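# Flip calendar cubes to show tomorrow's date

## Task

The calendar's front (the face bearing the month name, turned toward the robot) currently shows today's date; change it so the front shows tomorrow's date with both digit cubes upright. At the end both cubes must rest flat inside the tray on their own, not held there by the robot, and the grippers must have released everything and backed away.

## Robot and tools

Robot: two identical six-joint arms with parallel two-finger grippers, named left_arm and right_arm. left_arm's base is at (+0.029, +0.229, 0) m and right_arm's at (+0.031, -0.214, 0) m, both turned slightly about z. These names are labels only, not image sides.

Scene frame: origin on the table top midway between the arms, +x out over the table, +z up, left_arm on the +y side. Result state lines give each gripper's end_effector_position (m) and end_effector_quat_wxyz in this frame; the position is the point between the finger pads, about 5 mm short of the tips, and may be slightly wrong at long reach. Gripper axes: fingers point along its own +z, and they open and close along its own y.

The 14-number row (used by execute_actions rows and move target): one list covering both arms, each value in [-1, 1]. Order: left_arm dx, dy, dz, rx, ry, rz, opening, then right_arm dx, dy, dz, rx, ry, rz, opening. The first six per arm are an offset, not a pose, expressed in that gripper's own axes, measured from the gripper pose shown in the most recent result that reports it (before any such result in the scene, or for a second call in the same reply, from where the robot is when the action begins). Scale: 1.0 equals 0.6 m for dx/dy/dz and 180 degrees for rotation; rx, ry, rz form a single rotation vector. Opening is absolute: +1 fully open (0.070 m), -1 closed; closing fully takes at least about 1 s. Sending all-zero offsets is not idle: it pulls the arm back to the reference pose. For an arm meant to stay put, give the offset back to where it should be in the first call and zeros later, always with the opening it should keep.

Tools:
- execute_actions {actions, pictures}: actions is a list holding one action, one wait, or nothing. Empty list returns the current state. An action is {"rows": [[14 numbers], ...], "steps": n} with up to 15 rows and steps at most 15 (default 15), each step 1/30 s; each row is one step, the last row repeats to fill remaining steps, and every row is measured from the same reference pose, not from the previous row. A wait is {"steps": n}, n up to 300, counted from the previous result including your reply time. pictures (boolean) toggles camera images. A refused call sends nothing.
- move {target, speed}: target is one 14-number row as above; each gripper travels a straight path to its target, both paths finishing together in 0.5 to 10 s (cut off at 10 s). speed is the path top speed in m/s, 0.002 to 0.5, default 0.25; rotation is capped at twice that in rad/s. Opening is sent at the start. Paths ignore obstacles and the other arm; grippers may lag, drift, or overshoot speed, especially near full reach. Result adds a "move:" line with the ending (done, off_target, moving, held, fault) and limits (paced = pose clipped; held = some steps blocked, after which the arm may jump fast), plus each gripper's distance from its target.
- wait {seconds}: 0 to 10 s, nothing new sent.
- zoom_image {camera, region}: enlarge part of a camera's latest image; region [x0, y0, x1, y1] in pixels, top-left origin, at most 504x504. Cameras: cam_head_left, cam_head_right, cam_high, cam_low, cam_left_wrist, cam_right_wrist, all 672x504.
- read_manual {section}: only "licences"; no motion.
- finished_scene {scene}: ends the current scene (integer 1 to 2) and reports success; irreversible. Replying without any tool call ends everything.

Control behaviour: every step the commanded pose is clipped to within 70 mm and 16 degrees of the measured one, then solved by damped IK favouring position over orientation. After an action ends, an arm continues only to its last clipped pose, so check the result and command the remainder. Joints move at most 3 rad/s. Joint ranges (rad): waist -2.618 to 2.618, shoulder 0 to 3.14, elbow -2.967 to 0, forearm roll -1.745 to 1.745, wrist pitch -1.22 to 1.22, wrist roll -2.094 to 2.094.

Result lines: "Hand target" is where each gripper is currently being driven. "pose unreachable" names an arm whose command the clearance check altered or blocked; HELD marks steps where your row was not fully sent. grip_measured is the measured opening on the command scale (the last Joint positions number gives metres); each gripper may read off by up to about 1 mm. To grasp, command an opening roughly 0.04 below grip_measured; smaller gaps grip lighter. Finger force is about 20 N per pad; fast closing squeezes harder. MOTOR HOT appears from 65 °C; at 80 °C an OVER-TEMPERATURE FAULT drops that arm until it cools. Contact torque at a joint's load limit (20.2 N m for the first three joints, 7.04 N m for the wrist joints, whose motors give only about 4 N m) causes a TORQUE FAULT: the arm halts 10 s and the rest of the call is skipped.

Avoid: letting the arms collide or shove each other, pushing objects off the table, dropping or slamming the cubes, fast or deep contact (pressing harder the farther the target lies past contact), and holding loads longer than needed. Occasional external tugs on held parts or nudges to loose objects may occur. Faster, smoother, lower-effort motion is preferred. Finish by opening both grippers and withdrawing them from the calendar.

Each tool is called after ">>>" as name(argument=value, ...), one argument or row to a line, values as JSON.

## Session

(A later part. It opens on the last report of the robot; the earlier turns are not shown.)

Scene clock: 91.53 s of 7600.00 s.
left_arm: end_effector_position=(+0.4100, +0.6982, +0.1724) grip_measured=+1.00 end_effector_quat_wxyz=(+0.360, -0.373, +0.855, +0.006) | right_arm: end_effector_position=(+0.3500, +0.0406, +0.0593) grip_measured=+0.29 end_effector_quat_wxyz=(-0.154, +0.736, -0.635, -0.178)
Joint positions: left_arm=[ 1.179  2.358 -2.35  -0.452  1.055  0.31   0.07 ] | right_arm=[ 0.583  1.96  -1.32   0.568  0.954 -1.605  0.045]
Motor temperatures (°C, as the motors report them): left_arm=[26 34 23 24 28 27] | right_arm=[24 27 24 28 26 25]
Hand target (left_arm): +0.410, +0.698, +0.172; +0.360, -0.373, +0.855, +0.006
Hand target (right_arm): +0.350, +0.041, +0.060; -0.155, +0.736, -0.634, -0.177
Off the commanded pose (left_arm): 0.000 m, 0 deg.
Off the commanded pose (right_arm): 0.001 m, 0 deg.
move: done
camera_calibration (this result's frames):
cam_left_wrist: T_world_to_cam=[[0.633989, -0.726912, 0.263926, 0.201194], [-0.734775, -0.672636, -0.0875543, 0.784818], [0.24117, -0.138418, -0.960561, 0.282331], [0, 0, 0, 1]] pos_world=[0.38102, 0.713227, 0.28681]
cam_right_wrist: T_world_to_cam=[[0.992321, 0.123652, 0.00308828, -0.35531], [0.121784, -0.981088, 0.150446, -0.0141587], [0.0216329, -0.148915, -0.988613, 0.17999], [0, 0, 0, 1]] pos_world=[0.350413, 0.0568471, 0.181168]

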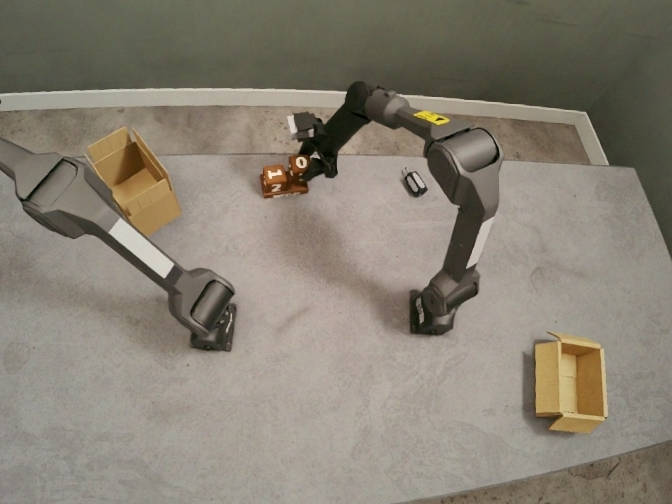

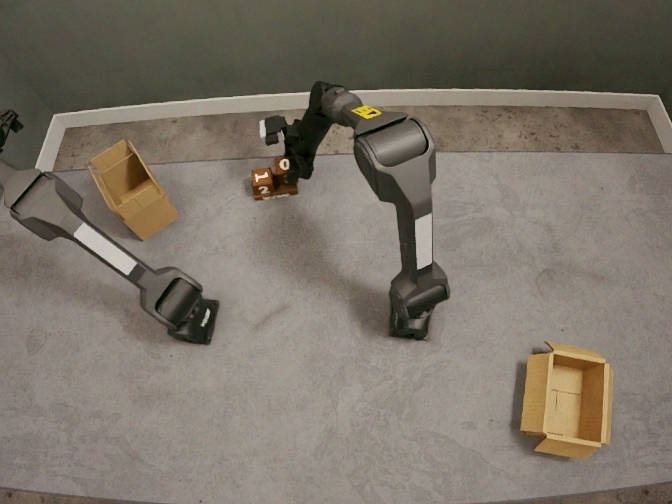

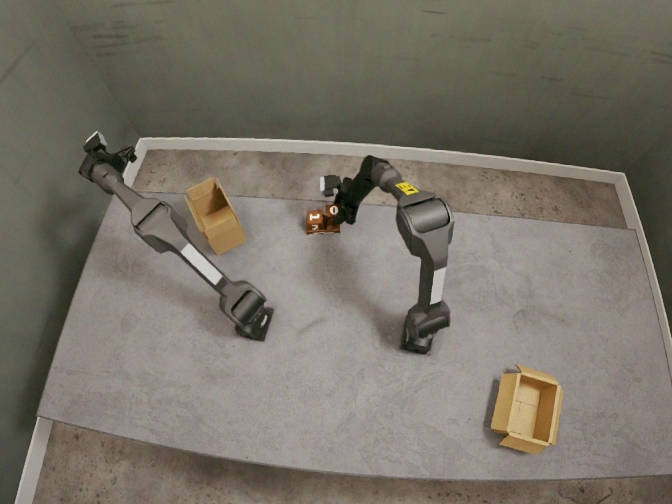

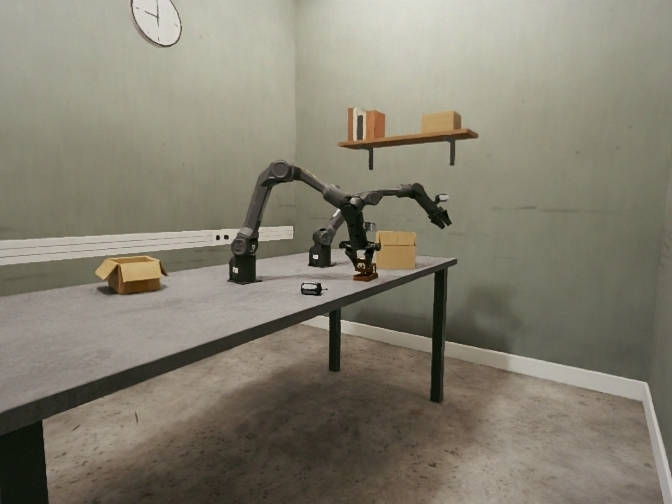

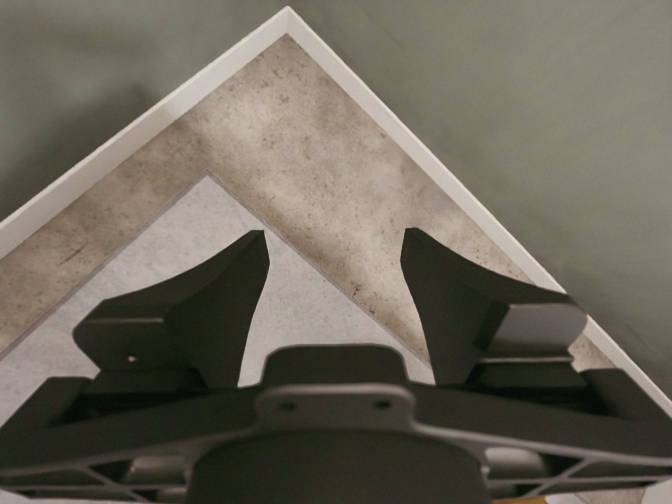

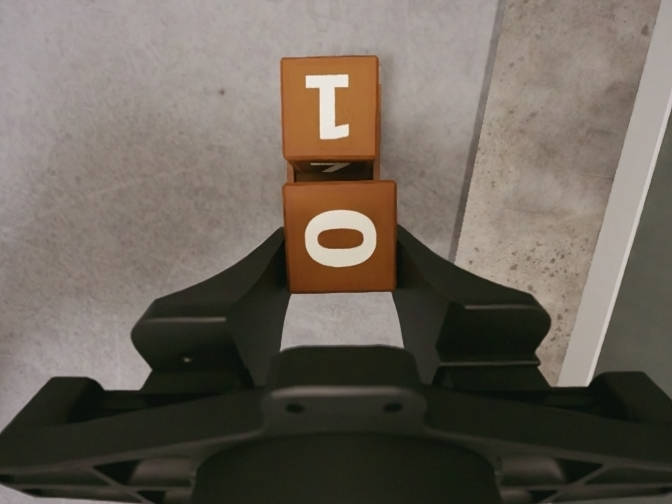

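Along +.011, lateral +.0045.

>>> move(
  target=[0,0,0,0,0,0,1,-0.0165,0.0075,0.0085,-0.002,-0.005,-0.003,0.22],
  speed=0.03,
)

>>> move(
  target=[0,0,0,0,0,0,1,0.017,0,0.034,0,0,0,0.22],
  speed=0.025,
)

Scene clock: 94.33 s of 7600.00 s.
left_arm: end_effector_position=(+0.4100, +0.6982, +0.1724) grip_measured=+1.00 end_effector_quat_wxyz=(+0.360, -0.373, +0.855, +0.006) | right_arm: end_effector_position=(+0.3437, +0.0511, +0.0598) grip_measured=+0.29 end_effector_quat_wxyz=(-0.158, +0.738, -0.629, -0.185)
Joint positions: left_arm=[ 1.179  2.358 -2.35  -0.452  1.055  0.31   0.07 ] | right_arm=[ 0.607  1.96  -1.313  0.591  0.945 -1.61   0.045]
Motor temperatures (°C, as the motors report them): left_arm=[26 34 23 25 28 27] | right_arm=[24 28 24 28 26 25]
Hand target (left_arm): +0.410, +0.698, +0.172; +0.360, -0.373, +0.855, +0.006
Hand target (right_arm): +0.344, +0.051, +0.059; -0.158, +0.738, -0.629, -0.185
Off the commanded pose (left_arm): 0.000 m, 0 deg.
Off the commanded pose (right_arm): 0.001 m, 0 deg.
move: done
camera_calibration (this result's frames):
cam_left_wrist: T_world_to_cam=[[0.633989, -0.726912, 0.263925, 0.201194], [-0.734775, -0.672636, -0.0875544, 0.784818], [0.24117, -0.138417, -0.960561, 0.282331], [0, 0, 0, 1]] pos_world=[0.38102, 0.713227, 0.28681]
cam_right_wrist: T_world_to_cam=[[0.990864, 0.134851, 0.00210321, -0.350386], [0.133355, -0.981958, 0.134069, -0.00607261], [0.0201446, -0.132564, -0.99097, 0.181969], [0, 0, 0, 1]] pos_world=[0.344329, 0.0654094, 0.181877]

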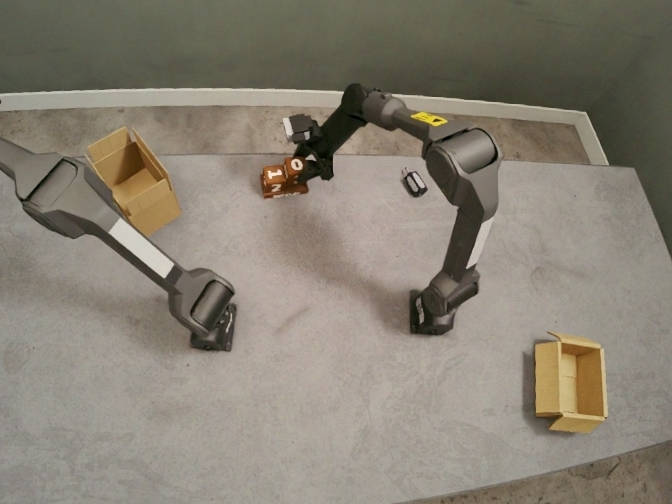

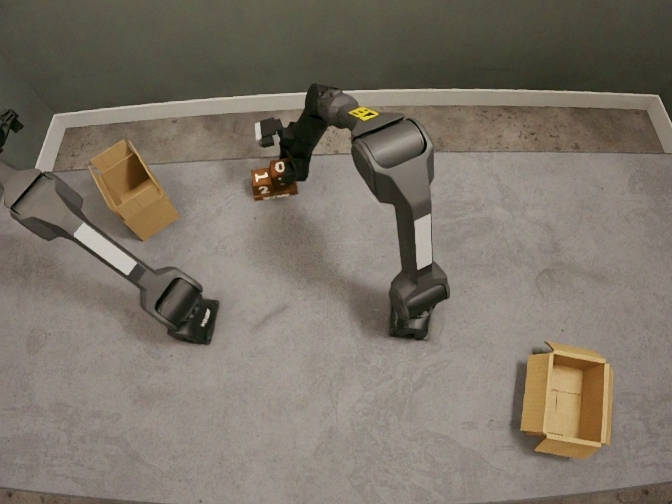

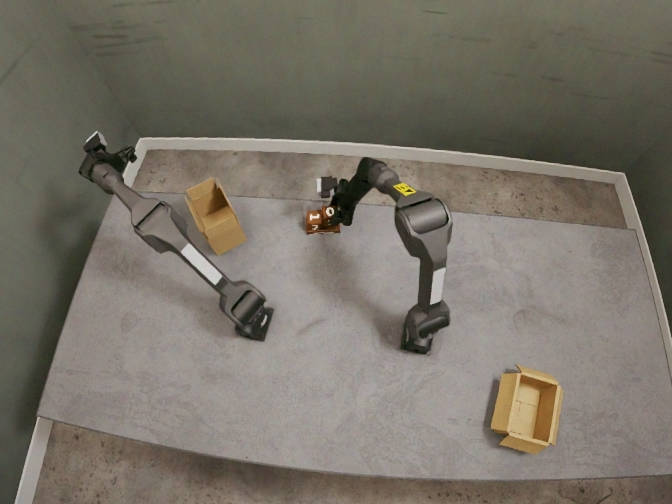

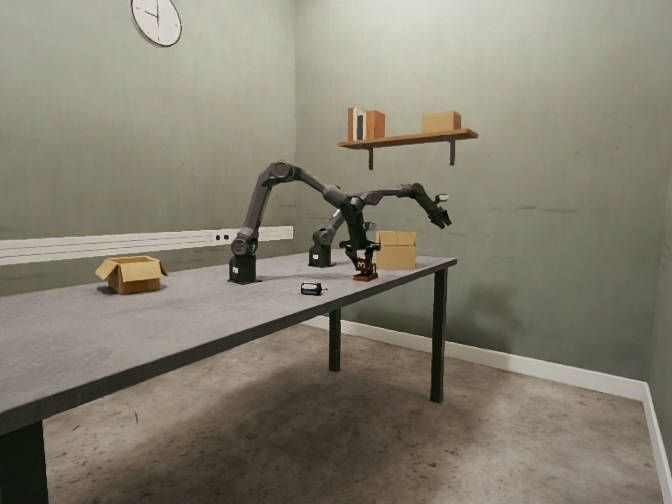

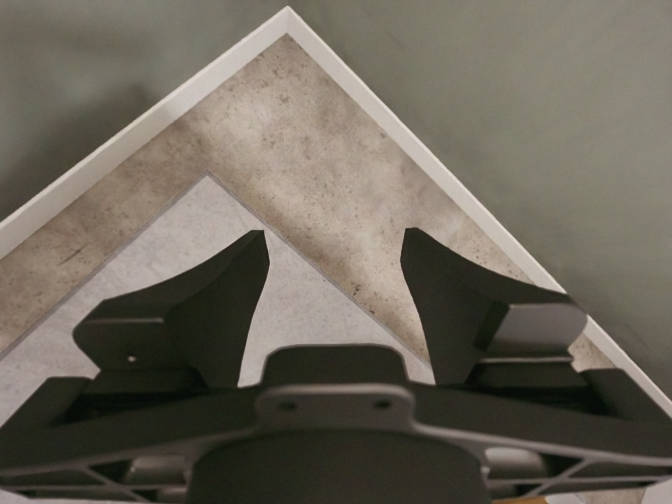

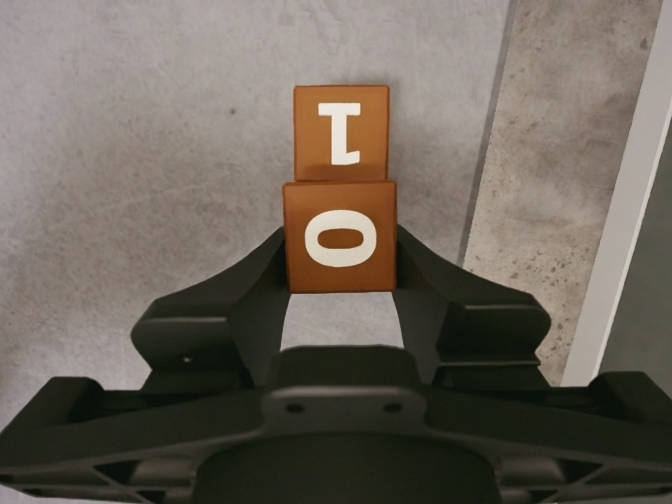

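Scene clock: 95.47 s of 7600.00 s.
left_arm: end_effector_position=(+0.4100, +0.6982, +0.1724) grip_measured=+1.00 end_effector_quat_wxyz=(+0.360, -0.373, +0.855, +0.006) | right_arm: end_effector_position=(+0.3434, +0.0516, +0.0364) grip_measured=+0.29 end_effector_quat_wxyz=(-0.158, +0.738, -0.629, -0.185)
Joint positions: left_arm=[ 1.179  2.358 -2.35  -0.452  1.055  0.31   0.07 ] | right_arm=[ 0.609  2.    -1.274  0.625  0.88  -1.665  0.045]
Motor temperatures (°C, as the motors report them): left_arm=[26 34 23 25 28 27] | right_arm=[24 28 24 28 26 25]
Hand target (left_arm): +0.410, +0.698, +0.172; +0.360, -0.373, +0.855, +0.006
Hand target (right_arm): +0.343, +0.052, +0.037; -0.158, +0.738, -0.629, -0.185
Off the commanded pose (left_arm): 0.000 m, 0 deg.
Off the commanded pose (right_arm): 0.001 m, 0 deg.
move: done
camera_calibration (this result's frames):
cam_left_wrist: T_world_to_cam=[[0.633989, -0.726912, 0.263926, 0.201194], [-0.734775, -0.672636, -0.0875545, 0.784818], [0.24117, -0.138417, -0.960561, 0.282331], [0, 0, 0, 1]] pos_world=[0.38102, 0.713227, 0.28681]
cam_right_wrist: T_world_to_cam=[[0.990833, 0.13508, 0.00162725, -0.350073], [0.133632, -0.981833, 0.13471, -0.00251973], [0.0197943, -0.133258, -0.990884, 0.159097], [0, 0, 0, 1]] pos_world=[0.344051, 0.0660147, 0.158555]

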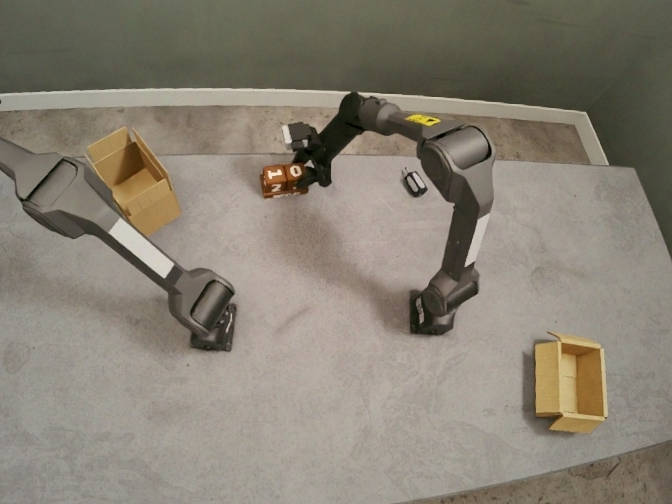

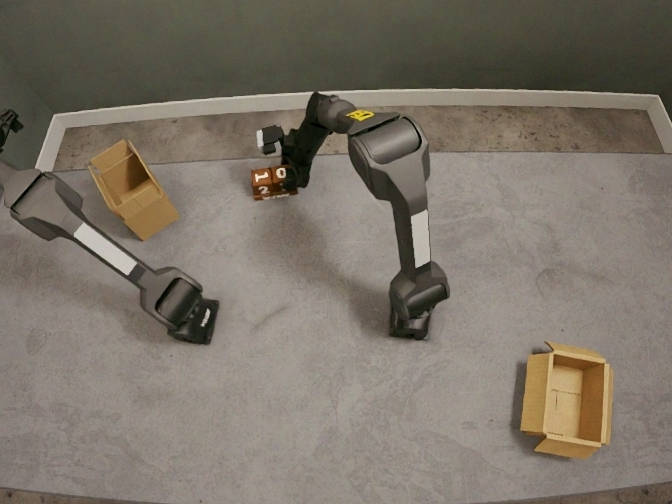

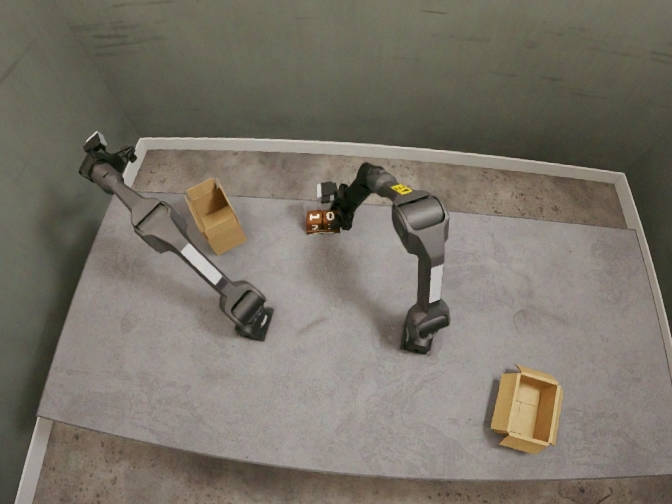

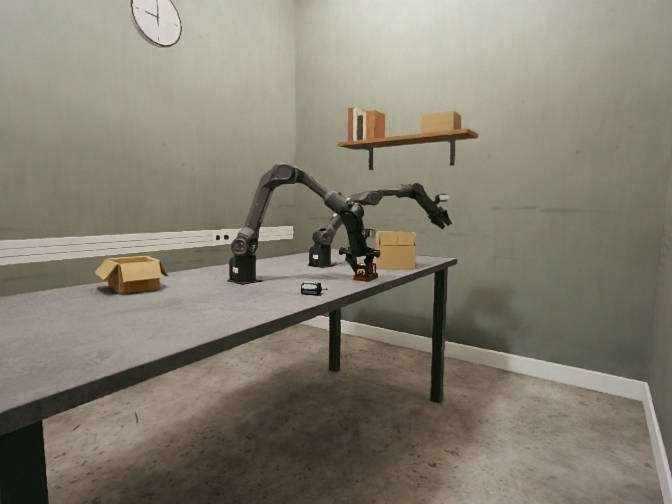

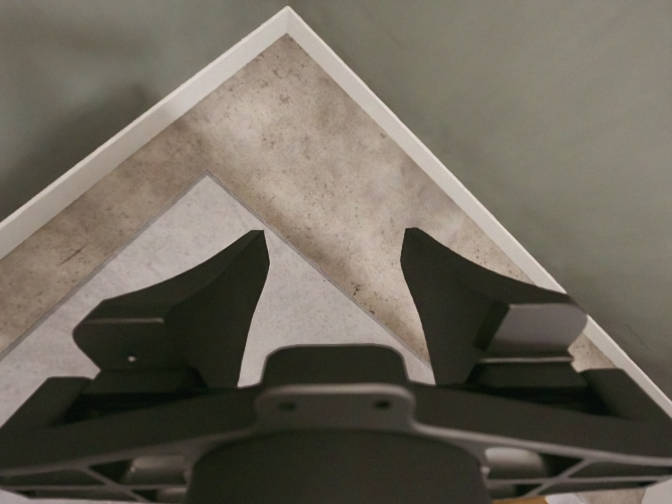

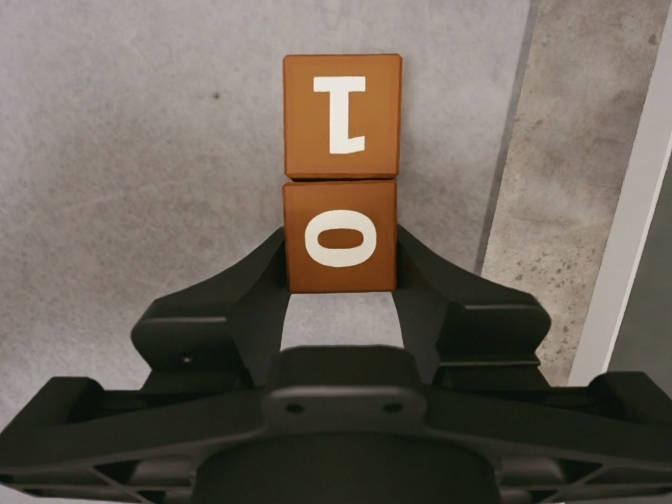

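>>> move(
  target=[0,0,0,0,0,0,1,0,0,0,0,0,0,1],
)

>>> move(
  target=[0,0,0,0,0,0,1,0.08,0,-0.2,0,0,0,1],
)

>>> zoom_image(
  camera="cam_head_left",
  region=[245,150,325,210],
)

Scene clock: 97.83 s of 7600.00 s.
left_arm: end_effector_position=(+0.4100, +0.6982, +0.1724) grip_measured=+1.00 end_effector_quat_wxyz=(+0.360, -0.373, +0.855, +0.006) | right_arm: end_effector_position=(+0.3435, +0.0517, +0.0369) grip_measured=+1.00 end_effector_quat_wxyz=(-0.158, +0.738, -0.629, -0.185)
Joint positions: left_arm=[ 1.179  2.358 -2.35  -0.452  1.055  0.31   0.07 ] | right_arm=[ 0.609  1.999 -1.275  0.625  0.88  -1.664  0.07 ]
Motor temperatures (°C, as the motors report them): left_arm=[26 34 23 25 28 27] | right_arm=[24 28 24 27 26 25]
Hand target (left_arm): +0.410, +0.698, +0.172; +0.360, -0.373, +0.855, +0.006
Hand target (right_arm): +0.343, +0.052, +0.036; -0.158, +0.738, -0.629, -0.185
Off the commanded pose (left_arm): 0.000 m, 0 deg.
Off the commanded pose (right_arm): 0.001 m, 0 deg.
move: done
camera_calibration (this result's frames):
cam_left_wrist: T_world_to_cam=[[0.633989, -0.726912, 0.263925, 0.201194], [-0.734775, -0.672636, -0.0875545, 0.784818], [0.24117, -0.138417, -0.960561, 0.282331], [0, 0, 0, 1]] pos_world=[0.38102, 0.713227, 0.28681]
cam_right_wrist: T_world_to_cam=[[0.990829, 0.135096, 0.00274597, -0.350317], [0.133505, -0.98189, 0.134416, -0.00247227], [0.0208554, -0.132817, -0.990921, 0.159176], [0, 0, 0, 1]] pos_world=[0.344114, 0.0660403, 0.159025]

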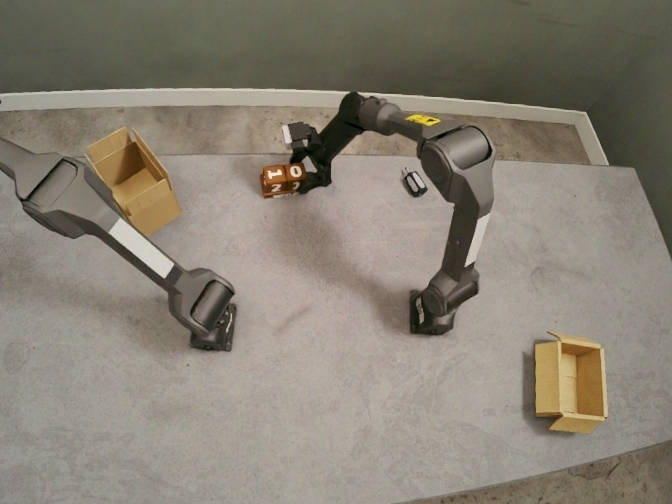

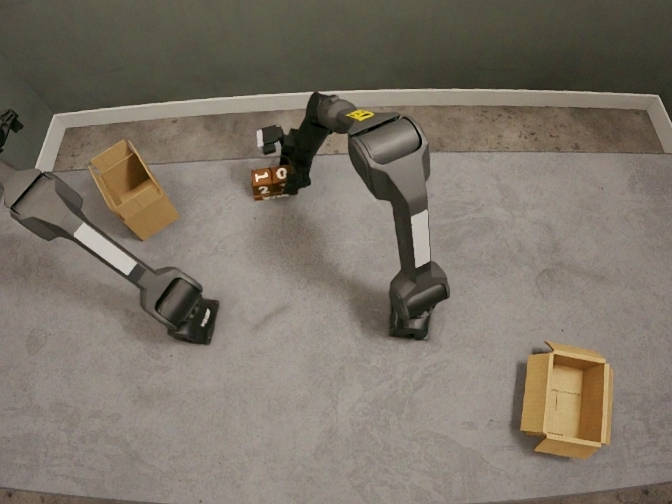

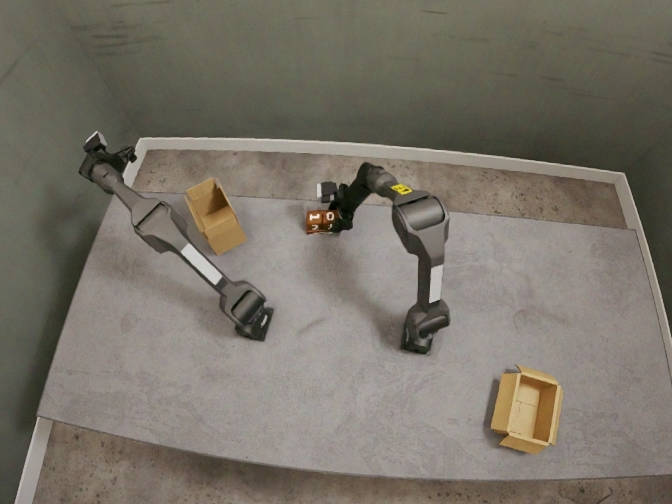

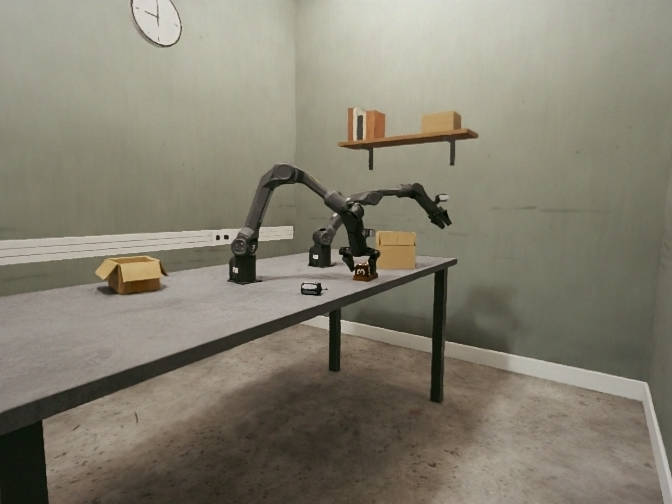

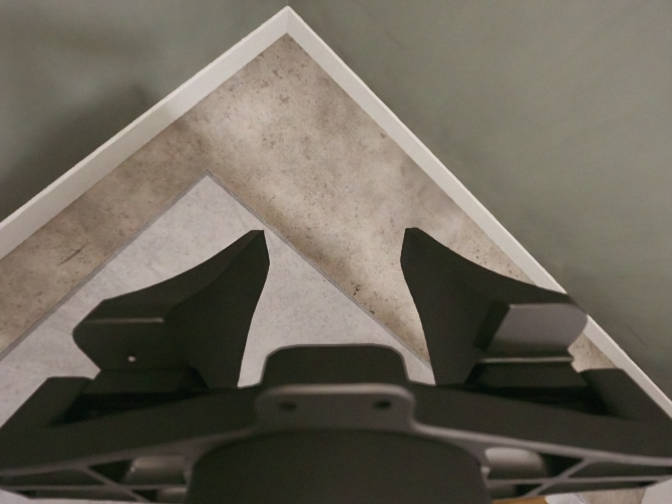

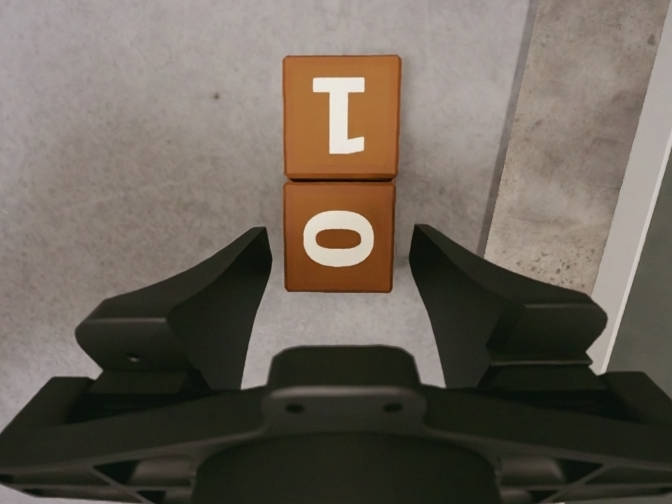

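Scene clock: 98.73 s of 7600.00 s.
left_arm: end_effector_position=(+0.4100, +0.6982, +0.1724) grip_measured=+1.00 end_effector_quat_wxyz=(+0.360, -0.373, +0.855, +0.006) | right_arm: end_effector_position=(+0.3615, -0.0469, +0.1207) grip_measured=+1.00 end_effector_quat_wxyz=(-0.164, +0.738, -0.631, -0.176)
Joint positions: left_arm=[ 1.179  2.358 -2.35  -0.452  1.055  0.31   0.07 ] | right_arm=[ 0.335  1.819 -1.36   0.522  1.21  -1.732  0.07 ]
Motor temperatures (°C, as the motors report them): left_arm=[26 34 23 25 28 27] | right_arm=[24 28 24 27 26 25]
Hand target (left_arm): +0.410, +0.698, +0.172; +0.360, -0.373, +0.855, +0.006
Hand target (right_arm): +0.361, -0.047, +0.120; -0.163, +0.737, -0.631, -0.178
Off the commanded pose (left_arm): 0.000 m, 0 deg.
Off the commanded pose (right_arm): 0.003 m, 1 deg.
joint sent to its limit (right arm) — the command would take joint 5 (wrist pitch) past its upper limit, so that joint was sent only as far as its limit.
move: done
camera_calibration (this result's frames):
cam_left_wrist: T_world_to_cam=[[0.633989, -0.726912, 0.263926, 0.201194], [-0.734776, -0.672636, -0.0875544, 0.784818], [0.24117, -0.138417, -0.960561, 0.282331], [0, 0, 0, 1]] pos_world=[0.38102, 0.713227, 0.28681]
cam_right_wrist: T_world_to_cam=[[0.991692, 0.126795, 0.0216919, -0.358044], [0.12259, -0.982632, 0.139306, -0.109696], [0.0389786, -0.13549, -0.990012, 0.221911], [0, 0, 0, 1]] pos_world=[0.359867, -0.0323255, 0.242743]

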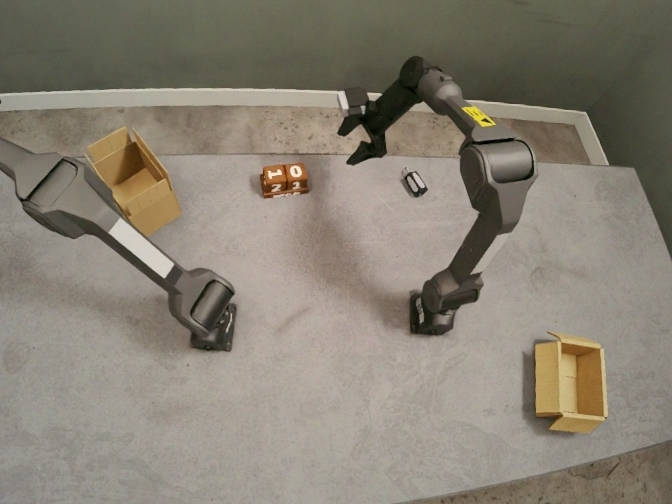

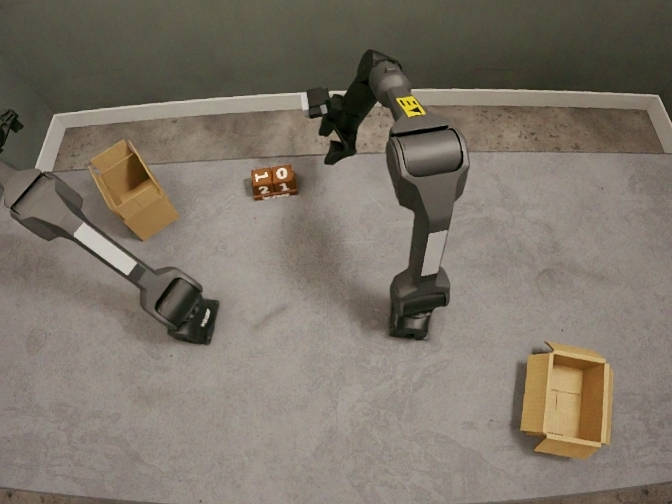

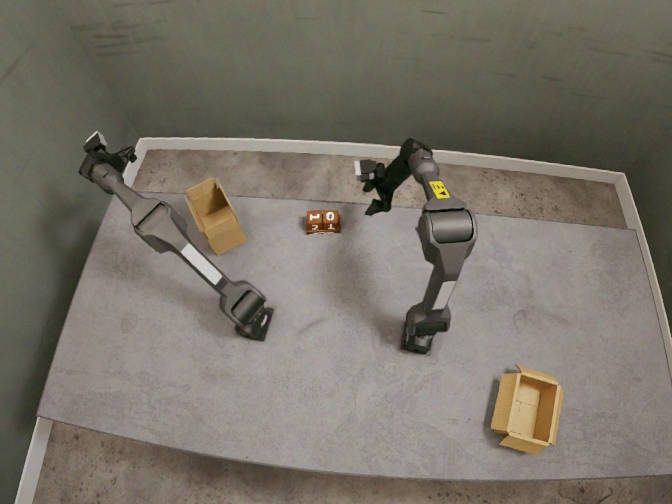

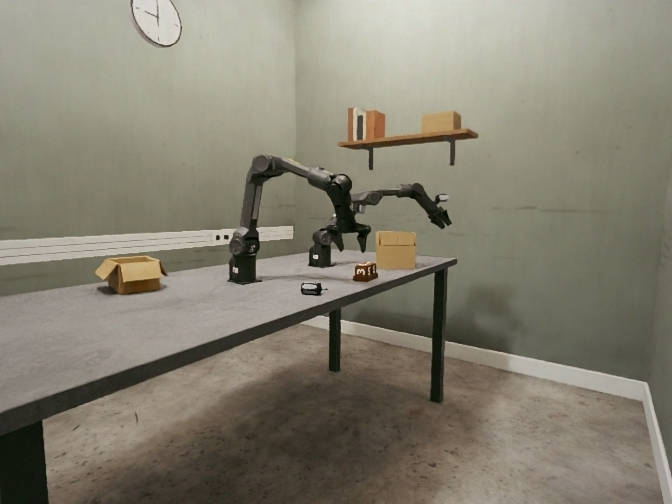

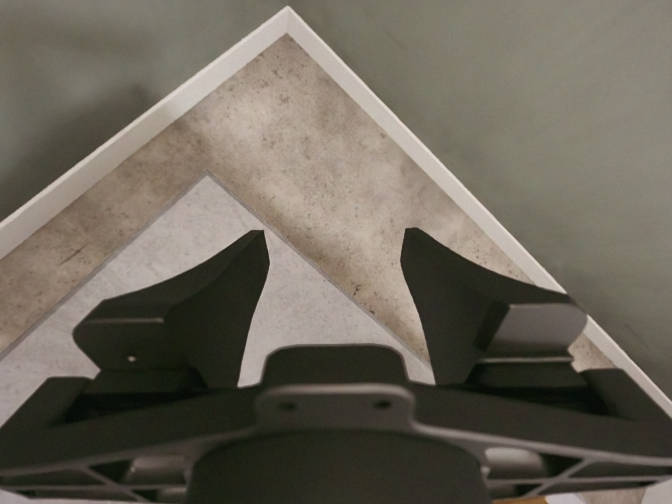

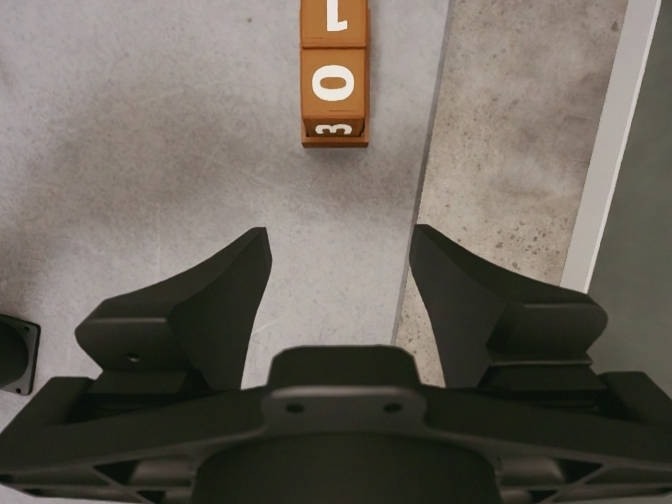

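Region (245, 150, 325, 210) of cam_head_left's 672x504 image, scaled by 6.300, with more detail than that image has; it fills the top 378 rows of this view, and the rest is white.

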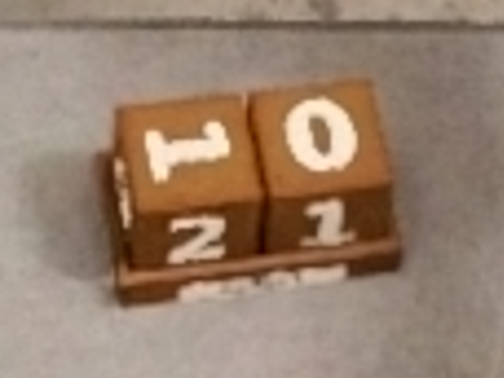

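>>> finished_scene(
  scene=1,
)

The scene is finished: the task was done.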